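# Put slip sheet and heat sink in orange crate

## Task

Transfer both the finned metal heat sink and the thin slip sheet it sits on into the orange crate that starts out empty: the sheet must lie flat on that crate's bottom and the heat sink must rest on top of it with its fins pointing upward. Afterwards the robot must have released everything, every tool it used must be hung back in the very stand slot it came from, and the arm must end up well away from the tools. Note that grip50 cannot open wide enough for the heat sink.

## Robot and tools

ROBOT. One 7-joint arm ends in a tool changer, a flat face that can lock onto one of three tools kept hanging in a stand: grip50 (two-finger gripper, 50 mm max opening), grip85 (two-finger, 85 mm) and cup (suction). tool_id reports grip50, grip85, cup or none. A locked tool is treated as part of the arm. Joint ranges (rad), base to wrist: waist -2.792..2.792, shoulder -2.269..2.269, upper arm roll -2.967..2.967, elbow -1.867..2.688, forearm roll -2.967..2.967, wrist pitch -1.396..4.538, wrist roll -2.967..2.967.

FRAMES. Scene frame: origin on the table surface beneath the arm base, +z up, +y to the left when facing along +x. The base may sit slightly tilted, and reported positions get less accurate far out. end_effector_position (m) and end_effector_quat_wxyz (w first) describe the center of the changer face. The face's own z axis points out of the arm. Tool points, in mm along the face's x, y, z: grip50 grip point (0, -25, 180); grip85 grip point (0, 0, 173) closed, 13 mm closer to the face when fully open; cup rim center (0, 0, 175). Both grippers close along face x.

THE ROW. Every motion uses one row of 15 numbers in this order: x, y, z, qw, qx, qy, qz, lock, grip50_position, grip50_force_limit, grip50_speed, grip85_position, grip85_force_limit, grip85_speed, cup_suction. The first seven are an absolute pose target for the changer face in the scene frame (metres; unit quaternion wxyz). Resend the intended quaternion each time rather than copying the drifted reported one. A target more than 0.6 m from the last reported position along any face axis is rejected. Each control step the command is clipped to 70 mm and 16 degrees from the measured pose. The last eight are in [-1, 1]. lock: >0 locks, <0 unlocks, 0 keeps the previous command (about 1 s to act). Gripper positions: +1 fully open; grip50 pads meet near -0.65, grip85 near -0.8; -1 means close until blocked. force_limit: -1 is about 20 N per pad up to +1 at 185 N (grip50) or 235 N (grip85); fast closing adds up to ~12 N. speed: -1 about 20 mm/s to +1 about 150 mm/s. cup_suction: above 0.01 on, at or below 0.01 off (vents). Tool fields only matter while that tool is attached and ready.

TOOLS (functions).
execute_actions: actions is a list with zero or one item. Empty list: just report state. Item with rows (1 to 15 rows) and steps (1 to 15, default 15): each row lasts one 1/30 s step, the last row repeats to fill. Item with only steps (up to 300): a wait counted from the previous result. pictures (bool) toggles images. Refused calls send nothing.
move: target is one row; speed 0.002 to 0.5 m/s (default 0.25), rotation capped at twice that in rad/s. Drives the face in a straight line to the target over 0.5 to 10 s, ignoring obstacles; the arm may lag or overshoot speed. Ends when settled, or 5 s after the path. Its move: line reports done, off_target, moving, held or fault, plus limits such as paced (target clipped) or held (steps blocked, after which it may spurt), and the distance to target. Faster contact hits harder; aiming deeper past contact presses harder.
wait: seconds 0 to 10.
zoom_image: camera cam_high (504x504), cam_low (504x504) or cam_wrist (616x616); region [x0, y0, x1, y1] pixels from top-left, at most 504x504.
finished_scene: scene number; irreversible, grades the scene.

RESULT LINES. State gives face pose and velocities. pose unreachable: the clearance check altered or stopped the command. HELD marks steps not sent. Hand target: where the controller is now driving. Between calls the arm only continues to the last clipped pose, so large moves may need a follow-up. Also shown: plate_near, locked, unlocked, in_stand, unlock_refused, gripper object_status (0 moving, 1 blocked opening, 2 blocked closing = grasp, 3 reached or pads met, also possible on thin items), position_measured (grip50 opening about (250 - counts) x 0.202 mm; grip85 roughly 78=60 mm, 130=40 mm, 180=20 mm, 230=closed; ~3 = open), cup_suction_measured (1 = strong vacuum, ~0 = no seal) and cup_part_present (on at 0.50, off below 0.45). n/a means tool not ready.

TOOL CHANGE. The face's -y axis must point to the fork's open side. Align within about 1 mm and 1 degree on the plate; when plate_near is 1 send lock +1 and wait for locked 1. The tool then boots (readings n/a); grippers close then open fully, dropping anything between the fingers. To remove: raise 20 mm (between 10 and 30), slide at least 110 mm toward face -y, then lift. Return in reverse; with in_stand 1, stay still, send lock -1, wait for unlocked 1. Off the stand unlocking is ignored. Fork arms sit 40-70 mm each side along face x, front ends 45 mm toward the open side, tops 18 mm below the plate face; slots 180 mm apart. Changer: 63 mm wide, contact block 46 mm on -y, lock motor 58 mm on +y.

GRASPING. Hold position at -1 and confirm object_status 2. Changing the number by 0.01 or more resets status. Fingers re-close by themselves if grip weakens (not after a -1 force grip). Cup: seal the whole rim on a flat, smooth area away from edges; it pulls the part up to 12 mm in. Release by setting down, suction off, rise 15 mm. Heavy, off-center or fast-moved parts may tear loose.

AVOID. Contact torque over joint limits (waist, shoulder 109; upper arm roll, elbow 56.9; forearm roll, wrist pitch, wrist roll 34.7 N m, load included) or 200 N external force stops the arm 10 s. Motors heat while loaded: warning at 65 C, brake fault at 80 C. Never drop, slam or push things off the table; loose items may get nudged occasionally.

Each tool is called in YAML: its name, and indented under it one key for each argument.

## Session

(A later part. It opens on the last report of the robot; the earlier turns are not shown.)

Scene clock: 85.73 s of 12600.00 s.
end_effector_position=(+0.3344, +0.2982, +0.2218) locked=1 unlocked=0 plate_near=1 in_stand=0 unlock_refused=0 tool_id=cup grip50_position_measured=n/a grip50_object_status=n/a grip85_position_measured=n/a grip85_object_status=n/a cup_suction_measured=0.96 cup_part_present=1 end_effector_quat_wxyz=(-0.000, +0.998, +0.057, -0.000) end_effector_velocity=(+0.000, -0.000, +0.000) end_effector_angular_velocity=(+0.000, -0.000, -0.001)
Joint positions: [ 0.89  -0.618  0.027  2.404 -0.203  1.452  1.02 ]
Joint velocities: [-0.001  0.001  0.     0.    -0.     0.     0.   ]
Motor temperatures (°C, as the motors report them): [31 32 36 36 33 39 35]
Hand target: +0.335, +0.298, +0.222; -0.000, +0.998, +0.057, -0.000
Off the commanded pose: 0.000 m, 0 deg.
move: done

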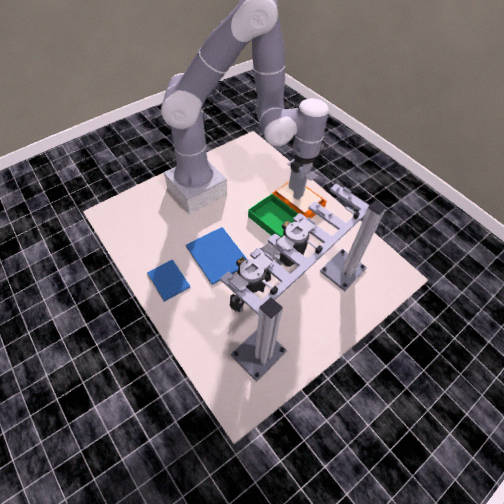

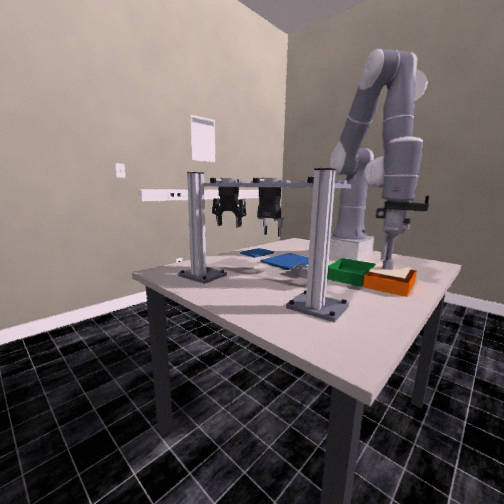

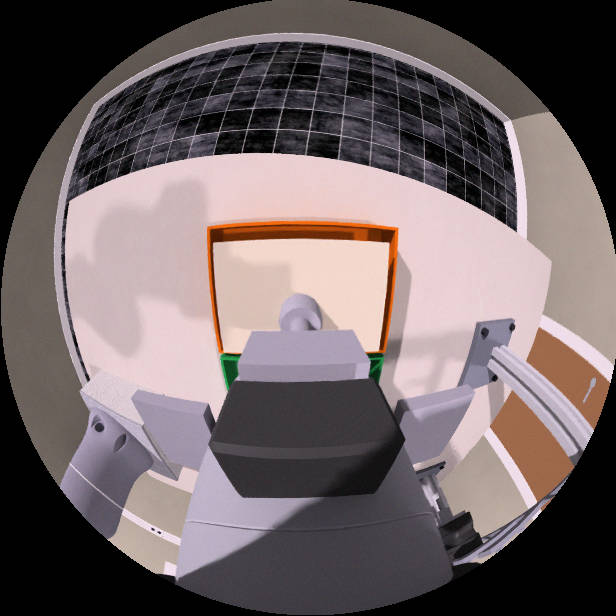

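move:
  target: [0.335,0.3005,0.205,0,0.9984,0.0567,0,0,0,0,0,0,0,0,1]
  speed: 0.04

zoom_image:
  camera: "cam_wrist"
  region: [180,190,430,400]

Scene clock: 87.07 s of 12600.00 s.
end_effector_position=(+0.3349, +0.3005, +0.2049) locked=1 unlocked=0 plate_near=1 in_stand=0 unlock_refused=0 tool_id=cup grip50_position_measured=n/a grip50_object_status=n/a grip85_position_measured=n/a grip85_object_status=n/a cup_suction_measured=0.96 cup_part_present=1 end_effector_quat_wxyz=(+0.000, +0.998, +0.057, -0.000) end_effector_velocity=(-0.000, +0.000, +0.000) end_effector_angular_velocity=(+0.001, -0.000, +0.000)
Joint positions: [ 0.906 -0.674  0.011  2.39  -0.205  1.494  1.025]
Joint velocities: [ 0.001  0.     0.    -0.     0.     0.     0.   ]
Motor temperatures (°C, as the motors report them): [31 32 36 35 33 39 35]
Hand target: +0.335, +0.301, +0.205; -0.000, +0.998, +0.057, -0.000
Off the commanded pose: 0.000 m, 0 deg.
move: done

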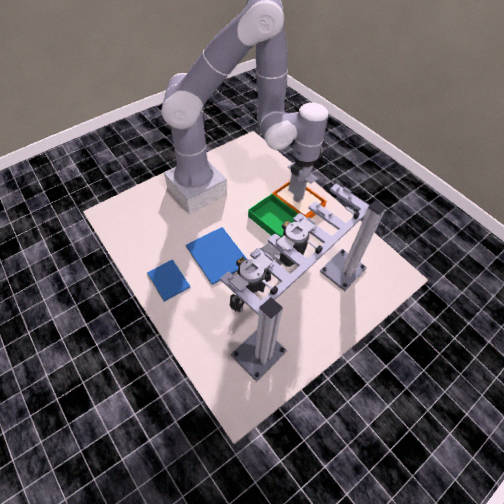

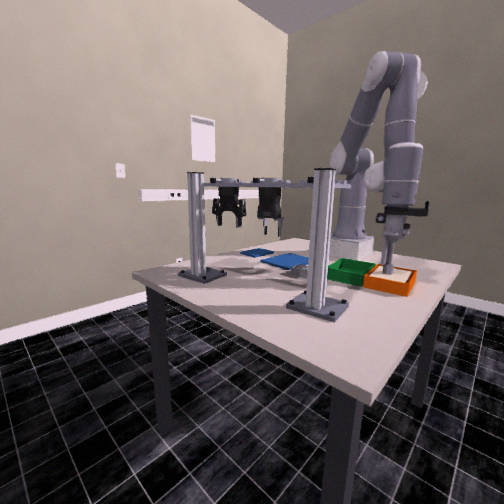

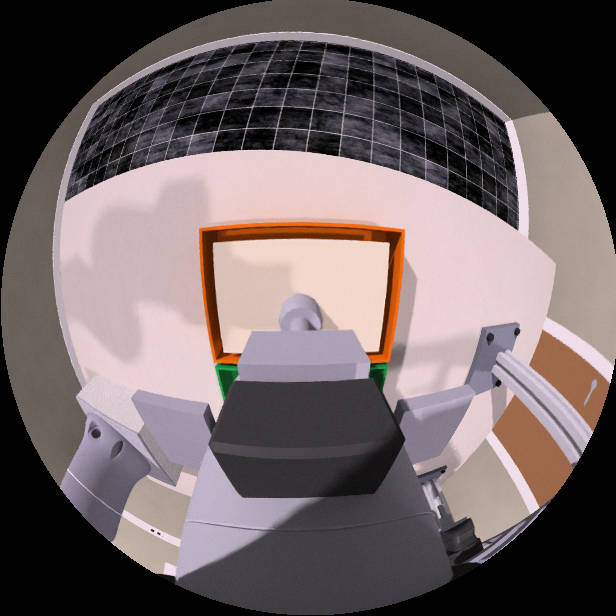

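Region (180, 190, 430, 400) of cam_wrist's 616x616 image, scaled by 2.016, with more detail than that image has; it fills the top 423 rows of this view, and the rest is white.

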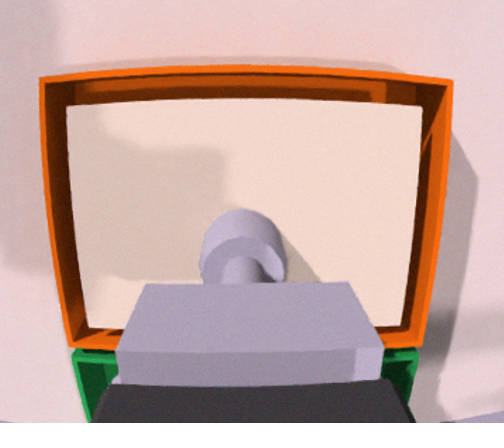

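Well inside. Lower.

move:
  target: [0.335,0.3005,0.172,0,0.9984,0.0567,0,0,0,0,0,0,0,0,1]
  speed: 0.03

execute_actions:
  actions:
    - {"rows":[[0.335,0.3005,0.172,0,0.9984,0.0567,0,0,0,0,0,0,0,0,0]],"steps":15}

move:
  target: [0.335,0.3005,0.27,0,0.9984,0.0567,0,0,0,0,0,0,0,0,0]
  speed: 0.1

Scene clock: 88.97 s of 12600.00 s.
end_effector_position=(+0.3349, +0.3006, +0.1718) locked=1 unlocked=0 plate_near=1 in_stand=0 unlock_refused=0 tool_id=cup grip50_position_measured=n/a grip50_object_status=n/a grip85_position_measured=n/a grip85_object_status=n/a cup_suction_measured=0.96 cup_part_present=1 end_effector_quat_wxyz=(+0.000, +0.998, +0.057, -0.000) end_effector_velocity=(+0.000, +0.000, +0.000) end_effector_angular_velocity=(+0.001, -0.000, +0.000)
Joint positions: [ 0.928 -0.779 -0.014  2.366 -0.205  1.577  1.028]
Joint velocities: [-0.     0.001  0.     0.    -0.     0.    -0.   ]
Motor temperatures (°C, as the motors report them): [31 32 36 35 33 39 35]
Hand target: +0.335, +0.301, +0.172; -0.000, +0.998, +0.057, -0.000
Off the commanded pose: 0.000 m, 0 deg.
move: done

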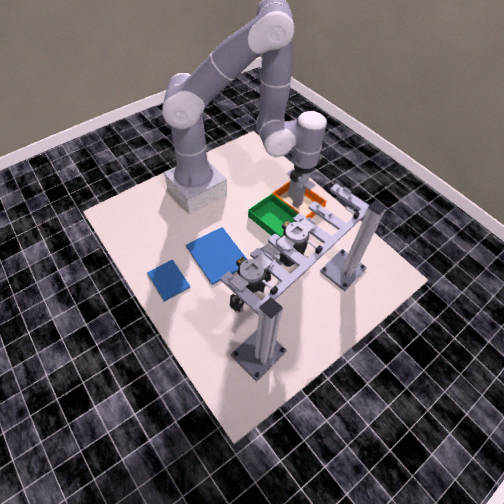

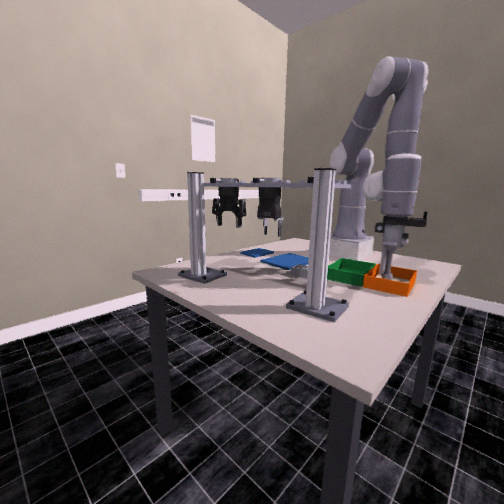

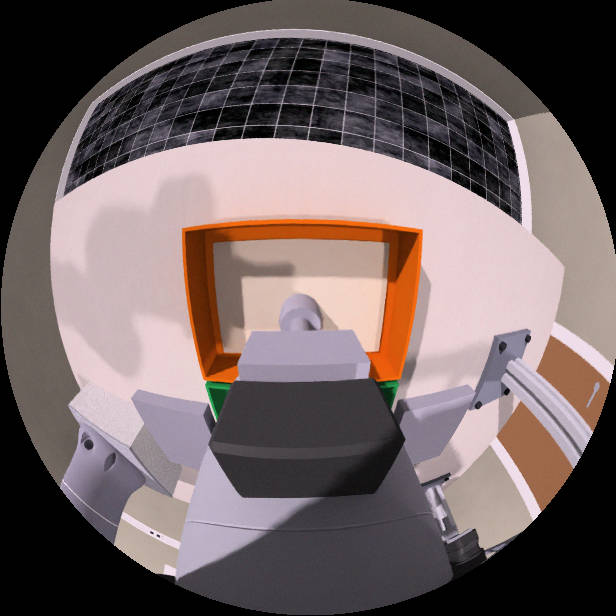

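Scene clock: 89.47 s of 12600.00 s.
end_effector_position=(+0.3351, +0.3008, +0.1723) locked=1 unlocked=0 plate_near=1 in_stand=0 unlock_refused=0 tool_id=cup grip50_position_measured=n/a grip50_object_status=n/a grip85_position_measured=n/a grip85_object_status=n/a cup_suction_measured=0.01 cup_part_present=0 end_effector_quat_wxyz=(-0.000, +0.998, +0.057, +0.000) end_effector_velocity=(+0.000, -0.000, +0.000) end_effector_angular_velocity=(-0.000, +0.000, -0.001)
Joint positions: [ 0.928 -0.778 -0.015  2.366 -0.205  1.577  1.028]
Joint velocities: [-0.  0. -0.  0.  0. -0.  0.]
Motor temperatures (°C, as the motors report them): [31 32 36 35 33 39 35]
Hand target: +0.335, +0.300, +0.172; -0.000, +0.998, +0.057, -0.000
Off the commanded pose: 0.000 m, 0 deg.
Steps of this call (steps 1 to 15: all 15 steps of this action). Readings (end_effector_position | what the end effector reports):
1: (+0.3349, +0.3006, +0.1718) | locked=1 unlocked=0 plate_near=1 in_stand=0 unlock_refused=0 tool_id=cup grip50_position_measured=n/a grip50_object_status=n/a grip85_position_measured=n/a grip85_object_status=n/a cup_suction_measured=0.79 cup_part_present=1
2: (+0.3349, +0.3006, +0.1719) | locked=1 unlocked=0 plate_near=1 in_stand=0 unlock_refused=0 tool_id=cup grip50_position_measured=n/a grip50_object_status=n/a grip85_position_measured=n/a grip85_object_status=n/a cup_suction_measured=0.19 cup_part_present=0
4: (+0.3351, +0.3007, +0.1722) | locked=1 unlocked=0 plate_near=1 in_stand=0 unlock_refused=0 tool_id=cup grip50_position_measured=n/a grip50_object_status=n/a grip85_position_measured=n/a grip85_object_status=n/a cup_suction_measured=0.01 cup_part_present=0
8: (+0.3351, +0.3008, +0.1723) | locked=1 unlocked=0 plate_near=1 in_stand=0 unlock_refused=0 tool_id=cup grip50_position_measured=n/a grip50_object_status=n/a grip85_position_measured=n/a grip85_object_status=n/a cup_suction_measured=0.01 cup_part_present=0
15: the state above

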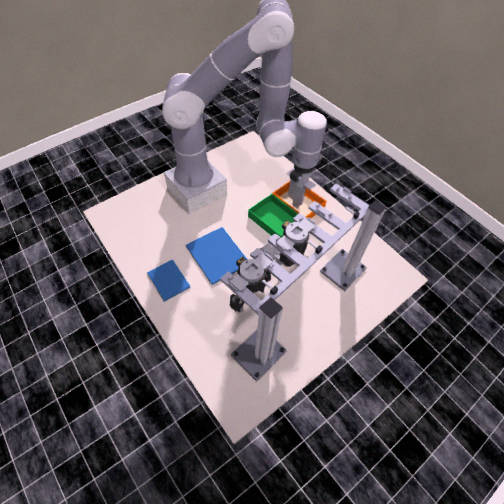

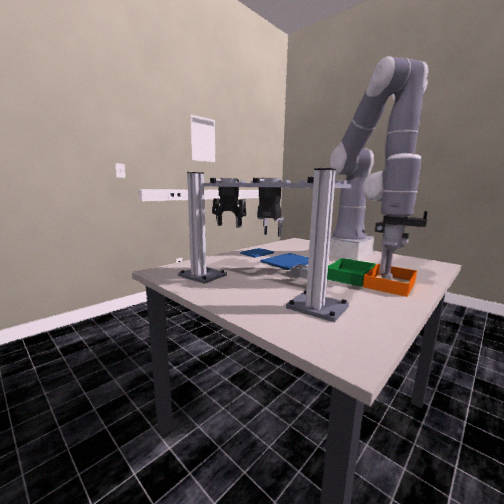

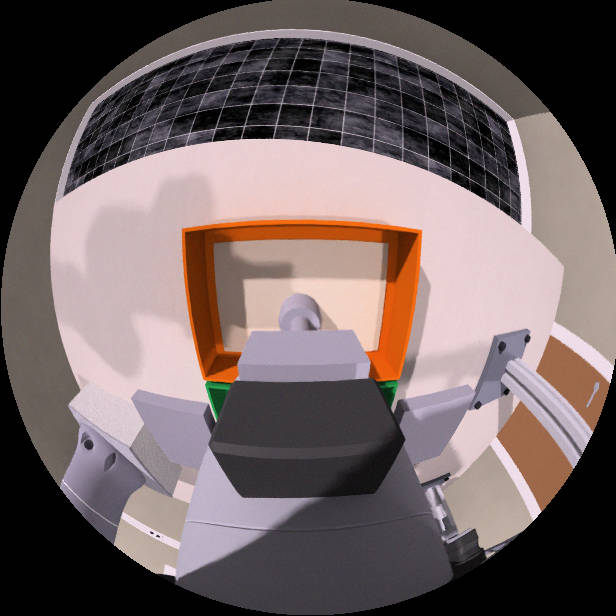

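Scene clock: 90.97 s of 12600.00 s.
end_effector_position=(+0.3349, +0.3002, +0.2703) locked=1 unlocked=0 plate_near=1 in_stand=0 unlock_refused=0 tool_id=cup grip50_position_measured=n/a grip50_object_status=n/a grip85_position_measured=n/a grip85_object_status=n/a cup_suction_measured=0.01 cup_part_present=0 end_effector_quat_wxyz=(+0.000, +0.998, +0.057, +0.000) end_effector_velocity=(-0.000, -0.000, -0.000) end_effector_angular_velocity=(-0.001, +0.001, -0.000)
Joint positions: [ 0.849 -0.469  0.084  2.405 -0.179  1.301  1.002]
Joint velocities: [ 0.    -0.001 -0.     0.     0.    -0.     0.   ]
Motor temperatures (°C, as the motors report them): [31 32 36 35 33 39 35]
Hand target: +0.335, +0.300, +0.270; +0.000, +0.998, +0.057, +0.000
Off the commanded pose: 0.000 m, 0 deg.
move: done

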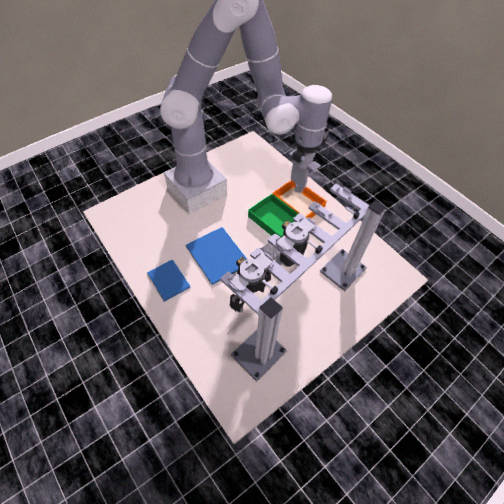

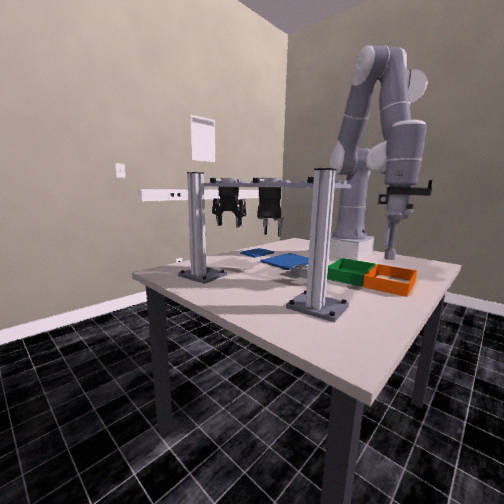

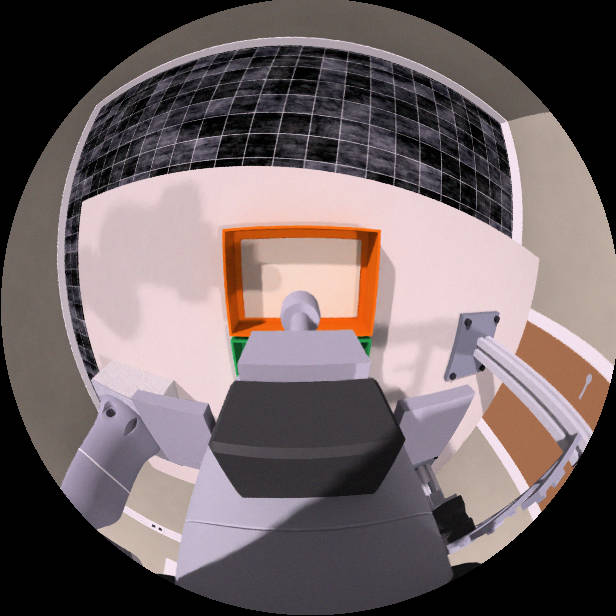

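Sheet placed; crate centre ≈(0.335,0.300). Return cup.

move:
  target: [0.44,0.14,0.385,0,0.6528,0.7576,0,0,0,0,0,0,0,0,0]

move:
  target: [0.4782,0.1438,0.385,0,0.6528,0.7576,0,0,0,0,0,0,0,0,0]
  speed: 0.1

move:
  target: [0.6018,0.1623,0.385,0,0.6528,0.7576,0,0,0,0,0,0,0,0,0]
  speed: 0.1

move:
  target: [0.6018,0.1623,0.365,0,0.6528,0.7576,0,0,0,0,0,0,0,0,0]
  speed: 0.02

Scene clock: 95.60 s of 12600.00 s.
end_effector_position=(+0.4407, +0.1395, +0.3854) locked=1 unlocked=0 plate_near=1 in_stand=0 unlock_refused=0 tool_id=cup grip50_position_measured=n/a grip50_object_status=n/a grip85_position_measured=n/a grip85_object_status=n/a cup_suction_measured=0.01 cup_part_present=0 end_effector_quat_wxyz=(+0.002, +0.653, +0.758, +0.000) end_effector_velocity=(-0.000, +0.001, -0.000) end_effector_angular_velocity=(+0.000, +0.000, +0.001)
Joint positions: [ 0.168 -0.209  0.36   2.286 -0.139  0.914 -1.069]
Joint velocities: [ 0.001 -0.     0.    -0.    -0.     0.     0.001]
Motor temperatures (°C, as the motors report them): [31 32 36 35 33 39 35]
Hand target: +0.441, +0.140, +0.385; +0.002, +0.653, +0.758, -0.000
Off the commanded pose: 0.001 m, 0 deg.
move: done

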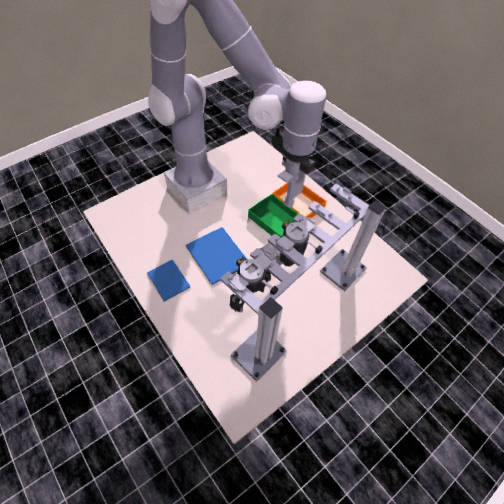

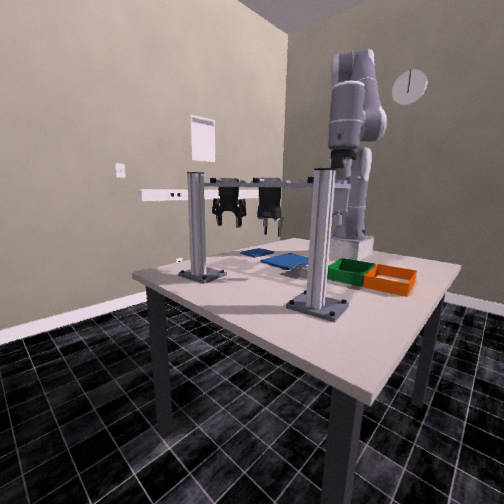

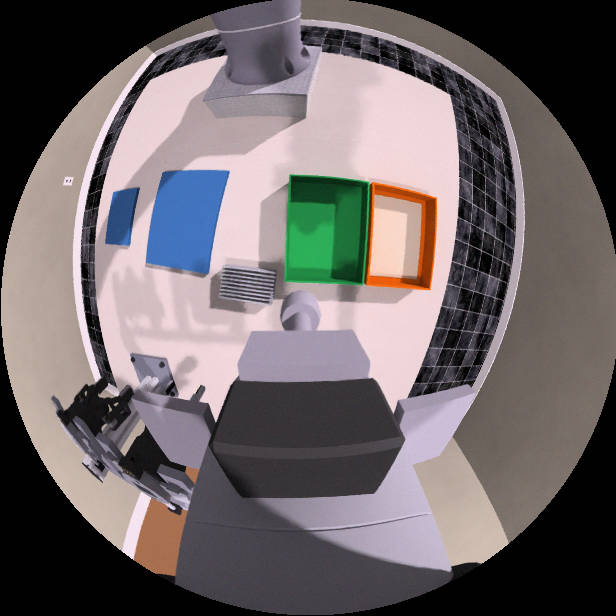

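Scene clock: 96.33 s of 12600.00 s.
end_effector_position=(+0.4783, +0.1438, +0.3852) locked=1 unlocked=0 plate_near=1 in_stand=0 unlock_refused=0 tool_id=cup grip50_position_measured=n/a grip50_object_status=n/a grip85_position_measured=n/a grip85_object_status=n/a cup_suction_measured=0.01 cup_part_present=0 end_effector_quat_wxyz=(+0.000, +0.653, +0.758, +0.000) end_effector_velocity=(+0.000, +0.000, +0.000) end_effector_angular_velocity=(+0.000, -0.001, +0.000)
Joint positions: [ 0.168 -0.282  0.335  2.185 -0.155  0.882 -1.09 ]
Joint velocities: [ 0.  0. -0. -0. -0.  0.  0.]
Motor temperatures (°C, as the motors report them): [31 32 36 35 33 39 35]
Hand target: +0.478, +0.144, +0.385; -0.000, +0.653, +0.758, +0.000
Off the commanded pose: 0.000 m, 0 deg.
move: done

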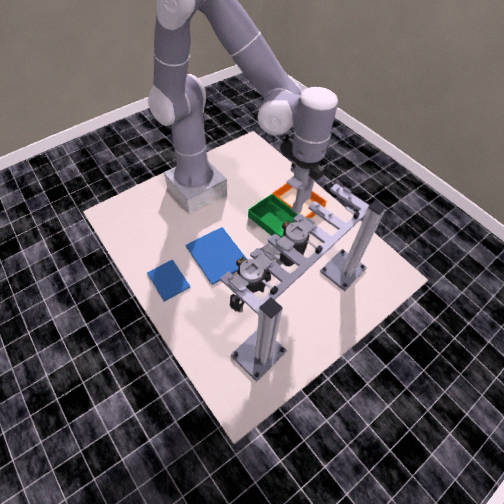

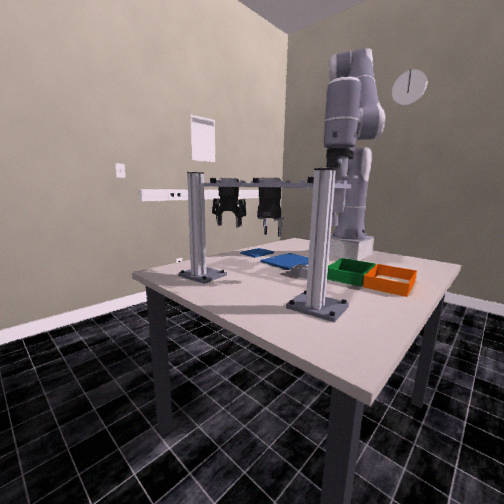

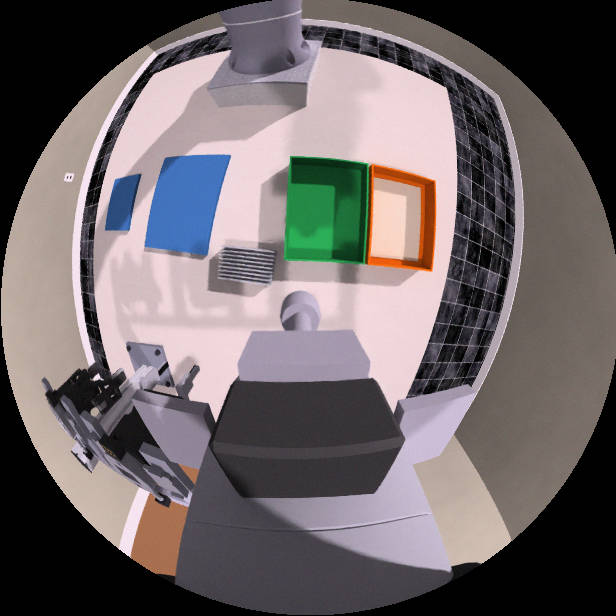

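Scene clock: 97.87 s of 12600.00 s.
end_effector_position=(+0.6019, +0.1625, +0.3855) locked=1 unlocked=0 plate_near=1 in_stand=0 unlock_refused=0 tool_id=cup grip50_position_measured=n/a grip50_object_status=n/a grip85_position_measured=n/a grip85_object_status=n/a cup_suction_measured=0.01 cup_part_present=0 end_effector_quat_wxyz=(-0.000, +0.653, +0.758, +0.000) end_effector_velocity=(-0.000, +0.000, +0.001) end_effector_angular_velocity=(-0.000, -0.000, -0.000)
Joint positions: [ 0.182 -0.516  0.277  1.817 -0.193  0.743 -1.145]
Joint velocities: [ 0.     0.001 -0.    -0.     0.    -0.001  0.   ]
Motor temperatures (°C, as the motors report them): [31 32 36 36 33 39 35]
Hand target: +0.602, +0.163, +0.386; -0.000, +0.653, +0.758, +0.000
Off the commanded pose: 0.001 m, 0 deg.
move: done

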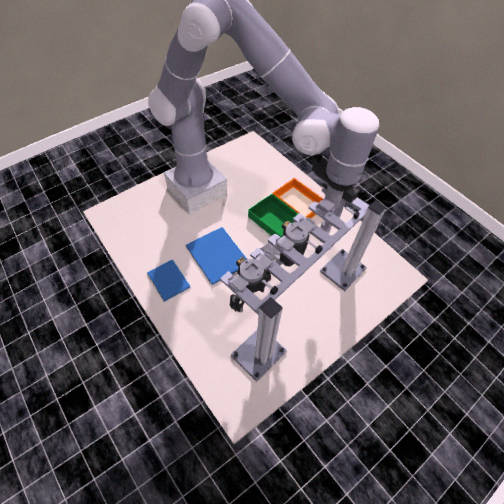

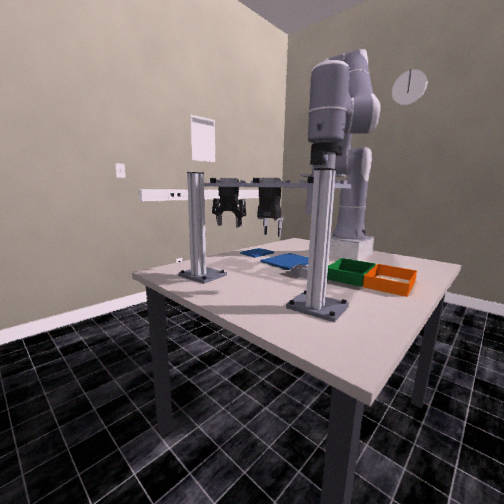

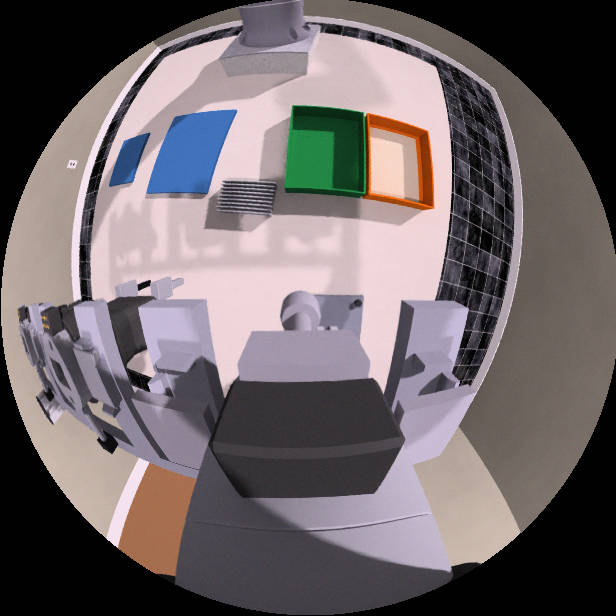

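Scene clock: 99.10 s of 12600.00 s.
end_effector_position=(+0.6021, +0.1624, +0.3652) locked=1 unlocked=0 plate_near=1 in_stand=1 unlock_refused=0 tool_id=cup grip50_position_measured=n/a grip50_object_status=n/a grip85_position_measured=n/a grip85_object_status=n/a cup_suction_measured=0.01 cup_part_present=0 end_effector_quat_wxyz=(+0.000, +0.653, +0.757, +0.000) end_effector_velocity=(+0.000, -0.000, -0.000) end_effector_angular_velocity=(-0.000, -0.000, +0.000)
Joint positions: [ 0.188 -0.548  0.267  1.831 -0.205  0.79  -1.137]
Joint velocities: [-0.001 -0.    -0.    -0.    -0.     0.    -0.001]
Motor temperatures (°C, as the motors report them): [31 32 36 36 33 39 35]
Hand target: +0.602, +0.162, +0.365; -0.000, +0.653, +0.758, +0.000
Off the commanded pose: 0.000 m, 0 deg.
move: done

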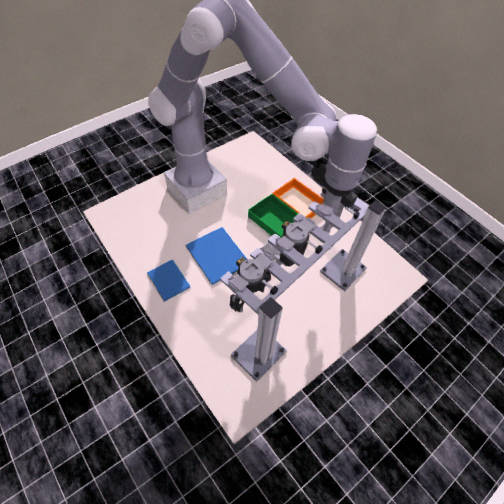

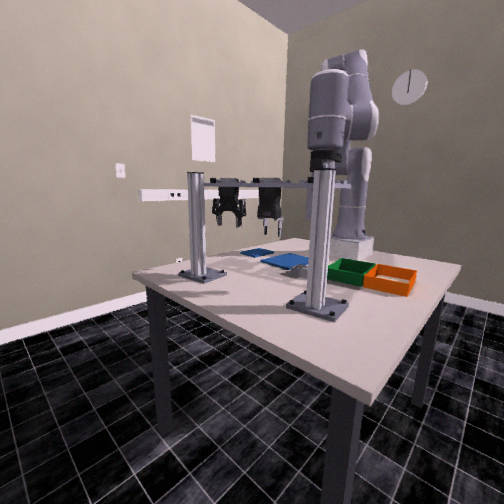

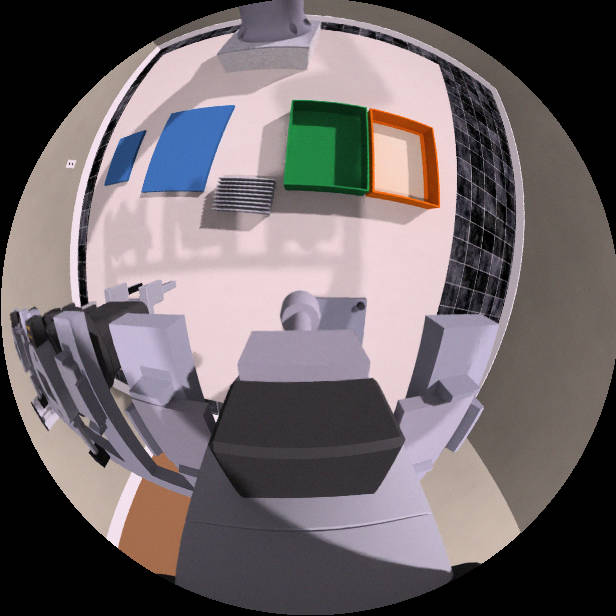

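execute_actions:
  actions:
    - {"rows":[[0.6018,0.1623,0.365,0,0.6528,0.7576,0,-1,0,0,0,0,0,0,0]],"steps":15}
  pictures: false

execute_actions:
  actions:
    - {"steps":22}
  pictures: false

Scene clock: 100.00 s of 12600.00 s.
end_effector_position=(+0.6019, +0.1622, +0.3650) locked=0 unlocked=0 plate_near=1 in_stand=1 unlock_refused=0 tool_id=none grip50_position_measured=n/a grip50_object_status=n/a grip85_position_measured=n/a grip85_object_status=n/a cup_suction_measured=n/a cup_part_present=n/a end_effector_quat_wxyz=(-0.000, +0.653, +0.757, +0.000) end_effector_velocity=(+0.000, -0.000, -0.000) end_effector_angular_velocity=(-0.000, +0.000, +0.000)
Joint positions: [ 0.188 -0.548  0.267  1.832 -0.205  0.79  -1.137]
Joint velocities: [ 0.    -0.    -0.    -0.    -0.    -0.001 -0.   ]
Motor temperatures (°C, as the motors report them): [31 32 36 36 33 39 35]
Hand target: +0.602, +0.162, +0.365; +0.000, +0.653, +0.758, -0.000
Off the commanded pose: 0.000 m, 0 deg.
Steps of this call (steps 1 to 12: nothing new was sent; steps 13 to 27: all 15 steps of this action). Readings (end_effector_position | what the end effector reports):
13: (+0.6020, +0.1623, +0.3650) | locked=1 unlocked=0 plate_near=1 in_stand=1 unlock_refused=0 tool_id=cup grip50_position_measured=n/a grip50_object_status=n/a grip85_position_measured=n/a grip85_object_status=n/a cup_suction_measured=0.01 cup_part_present=0
14: (+0.6020, +0.1623, +0.3650) | locked=1 unlocked=0 plate_near=1 in_stand=1 unlock_refused=0 tool_id=cup grip50_position_measured=n/a grip50_object_status=n/a grip85_position_measured=n/a grip85_object_status=n/a cup_suction_measured=0.01 cup_part_present=0
16: (+0.6020, +0.1623, +0.3650) | locked=1 unlocked=0 plate_near=1 in_stand=1 unlock_refused=0 tool_id=cup grip50_position_measured=n/a grip50_object_status=n/a grip85_position_measured=n/a grip85_object_status=n/a cup_suction_measured=0.01 cup_part_present=0
20: (+0.6019, +0.1622, +0.3648) | locked=0 unlocked=0 plate_near=1 in_stand=1 unlock_refused=0 tool_id=none grip50_position_measured=n/a grip50_object_status=n/a grip85_position_measured=n/a grip85_object_status=n/a cup_suction_measured=n/a cup_part_present=n/a
27: the state above

Scene clock: 100.73 s of 12600.00 s.
end_effector_position=(+0.6019, +0.1622, +0.3650) locked=0 unlocked=1 plate_near=1 in_stand=1 unlock_refused=0 tool_id=none grip50_position_measured=n/a grip50_object_status=n/a grip85_position_measured=n/a grip85_object_status=n/a cup_suction_measured=n/a cup_part_present=n/a end_effector_quat_wxyz=(-0.000, +0.653, +0.757, +0.000) end_effector_velocity=(+0.000, +0.000, +0.000) end_effector_angular_velocity=(-0.000, -0.000, -0.000)
Joint positions: [ 0.188 -0.548  0.267  1.832 -0.205  0.79  -1.137]
Joint velocities: [ 0.  0. -0. -0.  0. -0.  0.]
Motor temperatures (°C, as the motors report them): [31 32 36 36 33 39 35]
Hand target: +0.602, +0.162, +0.365; +0.000, +0.653, +0.758, -0.000
Off the commanded pose: 0.000 m, 0 deg.
Steps of this call (steps 1 to 22: nothing new was sent). Readings (end_effector_position | what the end effector reports):
1: (+0.6019, +0.1622, +0.3650) | locked=0 unlocked=0 plate_near=1 in_stand=1 unlock_refused=0 tool_id=none grip50_position_measured=n/a grip50_object_status=n/a grip85_position_measured=n/a grip85_object_status=n/a cup_suction_measured=n/a cup_part_present=n/a
2: (+0.6019, +0.1622, +0.3650) | locked=0 unlocked=0 plate_near=1 in_stand=1 unlock_refused=0 tool_id=none grip50_position_measured=n/a grip50_object_status=n/a grip85_position_measured=n/a grip85_object_status=n/a cup_suction_measured=n/a cup_part_present=n/a
4: (+0.6019, +0.1622, +0.3650) | locked=0 unlocked=0 plate_near=1 in_stand=1 unlock_refused=0 tool_id=none grip50_position_measured=n/a grip50_object_status=n/a grip85_position_measured=n/a grip85_object_status=n/a cup_suction_measured=n/a cup_part_present=n/a
8: (+0.6019, +0.1622, +0.3650) | locked=0 unlocked=0 plate_near=1 in_stand=1 unlock_refused=0 tool_id=none grip50_position_measured=n/a grip50_object_status=n/a grip85_position_measured=n/a grip85_object_status=n/a cup_suction_measured=n/a cup_part_present=n/a
22: the state above

move:
  target: [0.6018,0.1623,0.41,0,0.6528,0.7576,0,0,0,0,0,0,0,0,0]
  speed: 0.1

move:
  target: [0.652,-0.194,0.40,0,0.6528,0.7576,0,0,0,0,0,0,0,0,0]

move:
  target: [0.652,-0.194,0.378,0,0.6528,0.7576,0,0,0,0,0,0,0,0,0]
  speed: 0.05

move:
  target: [0.652,-0.194,0.3645,0,0.6528,0.7576,0,0,0,0,0,0,0,0,0]
  speed: 0.01

Scene clock: 102.07 s of 12600.00 s.
end_effector_position=(+0.6016, +0.1623, +0.4102) locked=0 unlocked=1 plate_near=0 in_stand=0 unlock_refused=0 tool_id=none grip50_position_measured=n/a grip50_object_status=n/a grip85_position_measured=n/a grip85_object_status=n/a cup_suction_measured=n/a cup_part_present=n/a end_effector_quat_wxyz=(+0.000, +0.653, +0.758, +0.000) end_effector_velocity=(-0.000, -0.000, -0.000) end_effector_angular_velocity=(-0.001, +0.001, +0.000)
Joint positions: [ 0.176 -0.479  0.288  1.796 -0.179  0.686 -1.154]
Joint velocities: [ 0. -0. -0.  0. -0. -0.  0.]
Motor temperatures (°C, as the motors report them): [31 32 36 36 33 39 35]
Hand target: +0.602, +0.162, +0.410; +0.000, +0.653, +0.758, -0.000
Off the commanded pose: 0.000 m, 0 deg.
move: done

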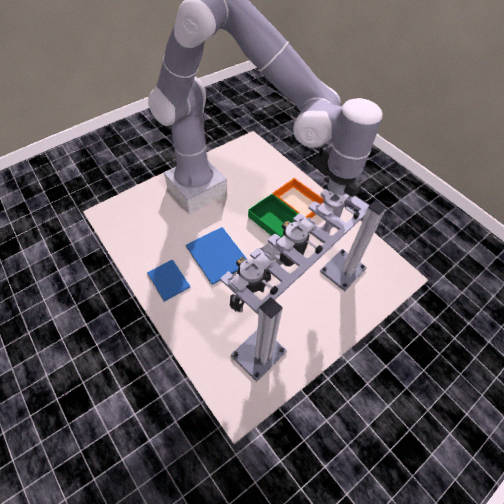

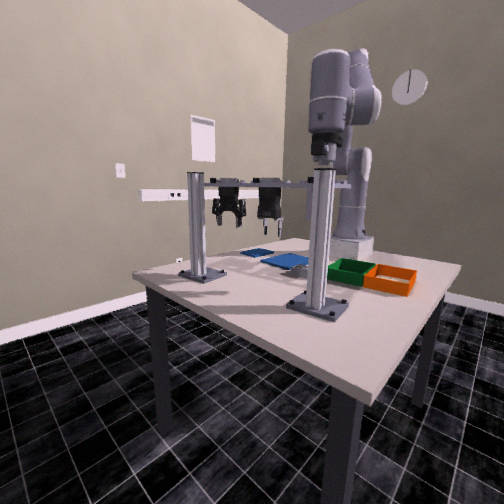

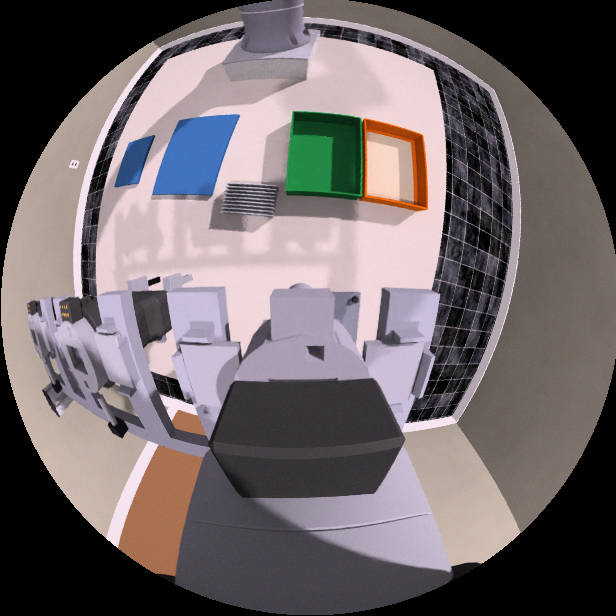

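Scene clock: 103.93 s of 12600.00 s.
end_effector_position=(+0.6534, -0.1946, +0.4001) locked=0 unlocked=1 plate_near=0 in_stand=0 unlock_refused=0 tool_id=none grip50_position_measured=n/a grip50_object_status=n/a grip85_position_measured=n/a grip85_object_status=n/a cup_suction_measured=n/a cup_part_present=n/a end_effector_quat_wxyz=(+0.002, +0.653, +0.758, -0.001) end_effector_velocity=(-0.000, -0.000, -0.000) end_effector_angular_velocity=(+0.000, -0.000, -0.000)
Joint positions: [-0.265 -0.591  0.152  1.611 -0.112  0.635 -1.772]
Joint velocities: [-0. -0. -0.  0.  0.  0. -0.]
Motor temperatures (°C, as the motors report them): [31 32 36 36 33 39 35]
Hand target: +0.653, -0.195, +0.400; +0.002, +0.653, +0.758, -0.001
Off the commanded pose: 0.002 m, 0 deg.
move: done

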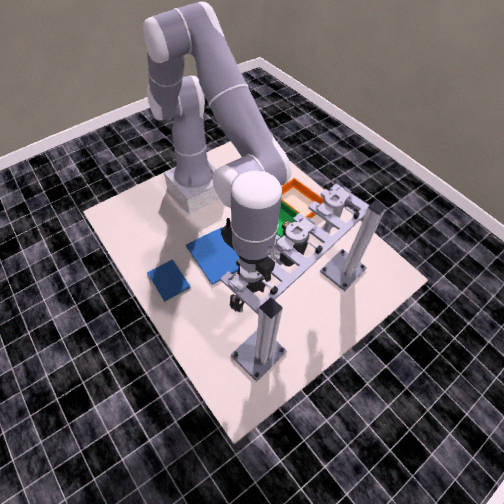

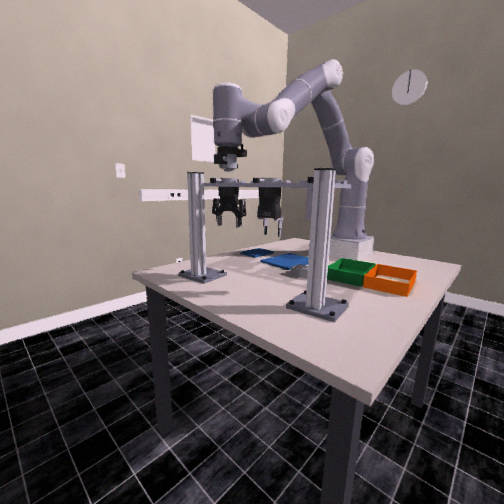

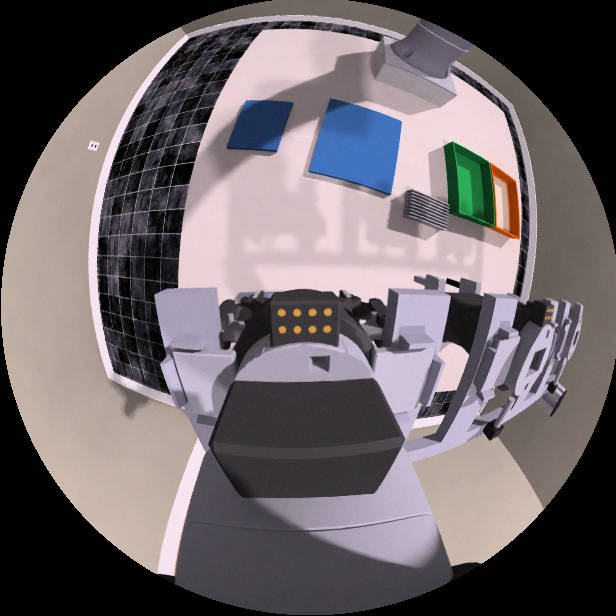

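Scene clock: 104.63 s of 12600.00 s.
end_effector_position=(+0.6520, -0.1940, +0.3778) locked=0 unlocked=1 plate_near=0 in_stand=0 unlock_refused=0 tool_id=none grip50_position_measured=n/a grip50_object_status=n/a grip85_position_measured=n/a grip85_object_status=n/a cup_suction_measured=n/a cup_part_present=n/a end_effector_quat_wxyz=(-0.000, +0.653, +0.758, +0.000) end_effector_velocity=(-0.000, -0.000, +0.000) end_effector_angular_velocity=(+0.000, -0.000, -0.000)
Joint positions: [-0.263 -0.619  0.149  1.629 -0.113  0.679 -1.771]
Joint velocities: [-0.  0. -0. -0.  0.  0. -0.]
Motor temperatures (°C, as the motors report them): [31 32 36 36 33 39 35]
Hand target: +0.652, -0.194, +0.378; -0.000, +0.653, +0.758, -0.000
Off the commanded pose: 0.000 m, 0 deg.
move: done

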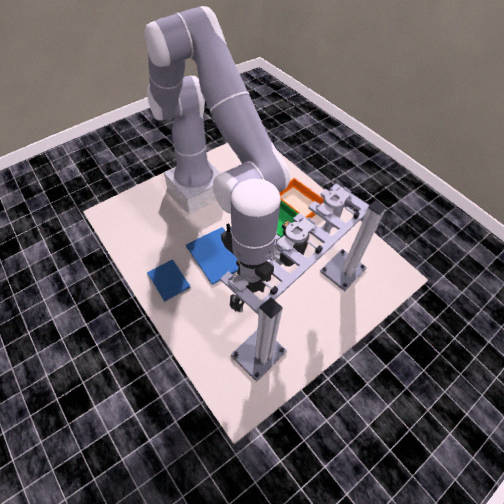

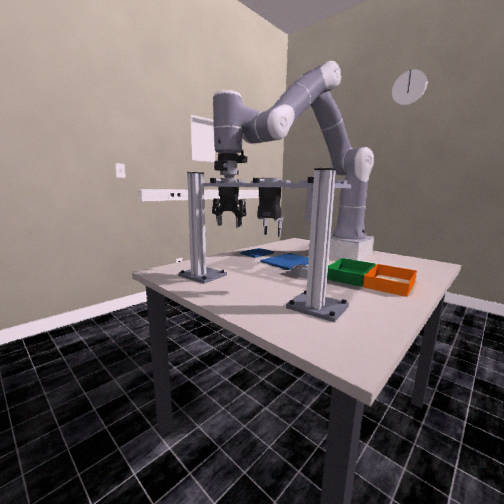

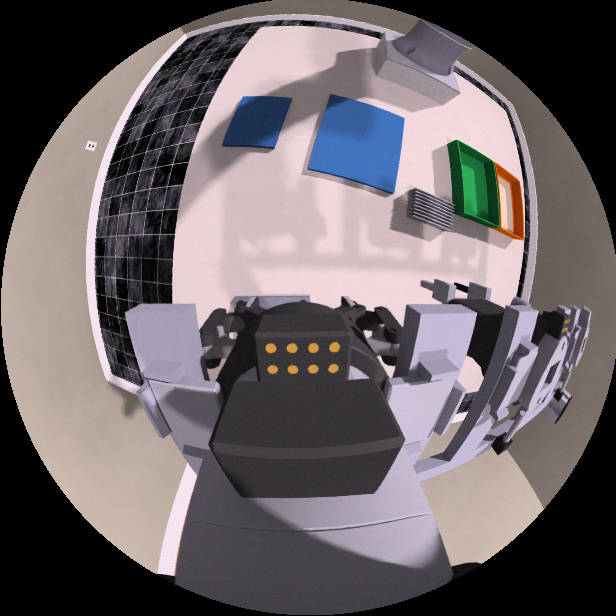

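Scene clock: 106.20 s of 12600.00 s.
end_effector_position=(+0.6523, -0.1940, +0.3650) locked=0 unlocked=1 plate_near=1 in_stand=1 unlock_refused=0 tool_id=none grip50_position_measured=n/a grip50_object_status=n/a grip85_position_measured=n/a grip85_object_status=n/a cup_suction_measured=n/a cup_part_present=n/a end_effector_quat_wxyz=(+0.000, +0.653, +0.758, +0.000) end_effector_velocity=(+0.000, +0.000, +0.000) end_effector_angular_velocity=(-0.000, -0.000, +0.000)
Joint positions: [-0.262 -0.638  0.147  1.637 -0.117  0.707 -1.769]
Joint velocities: [ 0.001  0.    -0.     0.     0.    -0.     0.001]
Motor temperatures (°C, as the motors report them): [31 32 36 36 33 39 35]
Hand target: +0.652, -0.194, +0.364; -0.000, +0.653, +0.758, +0.000
Off the commanded pose: 0.001 m, 0 deg.
move: done

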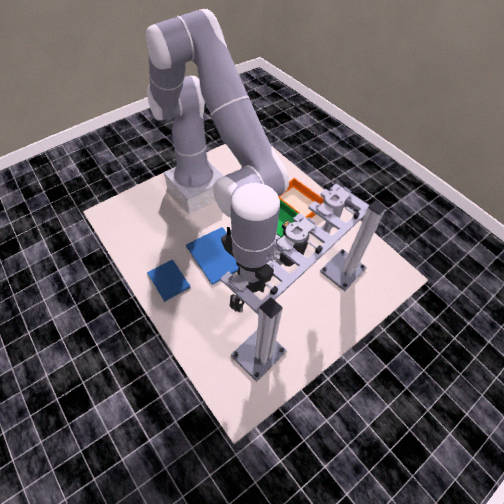

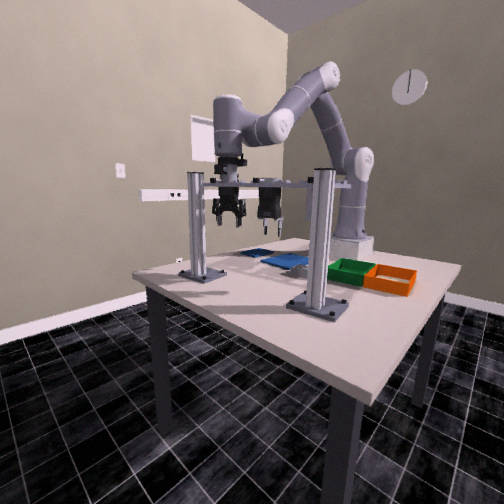

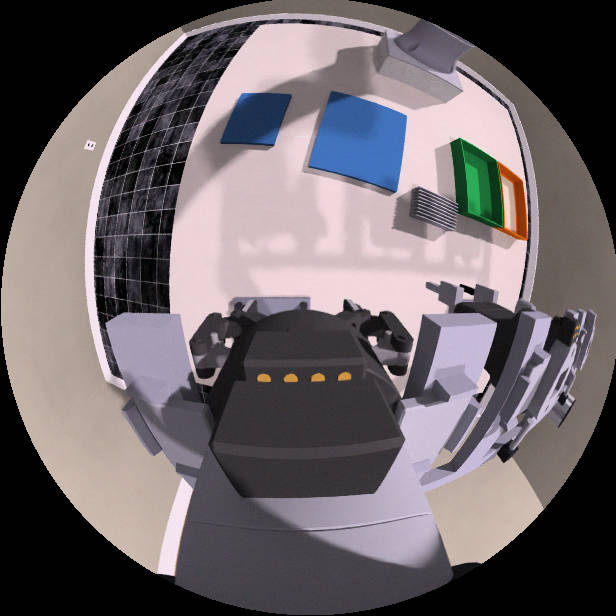

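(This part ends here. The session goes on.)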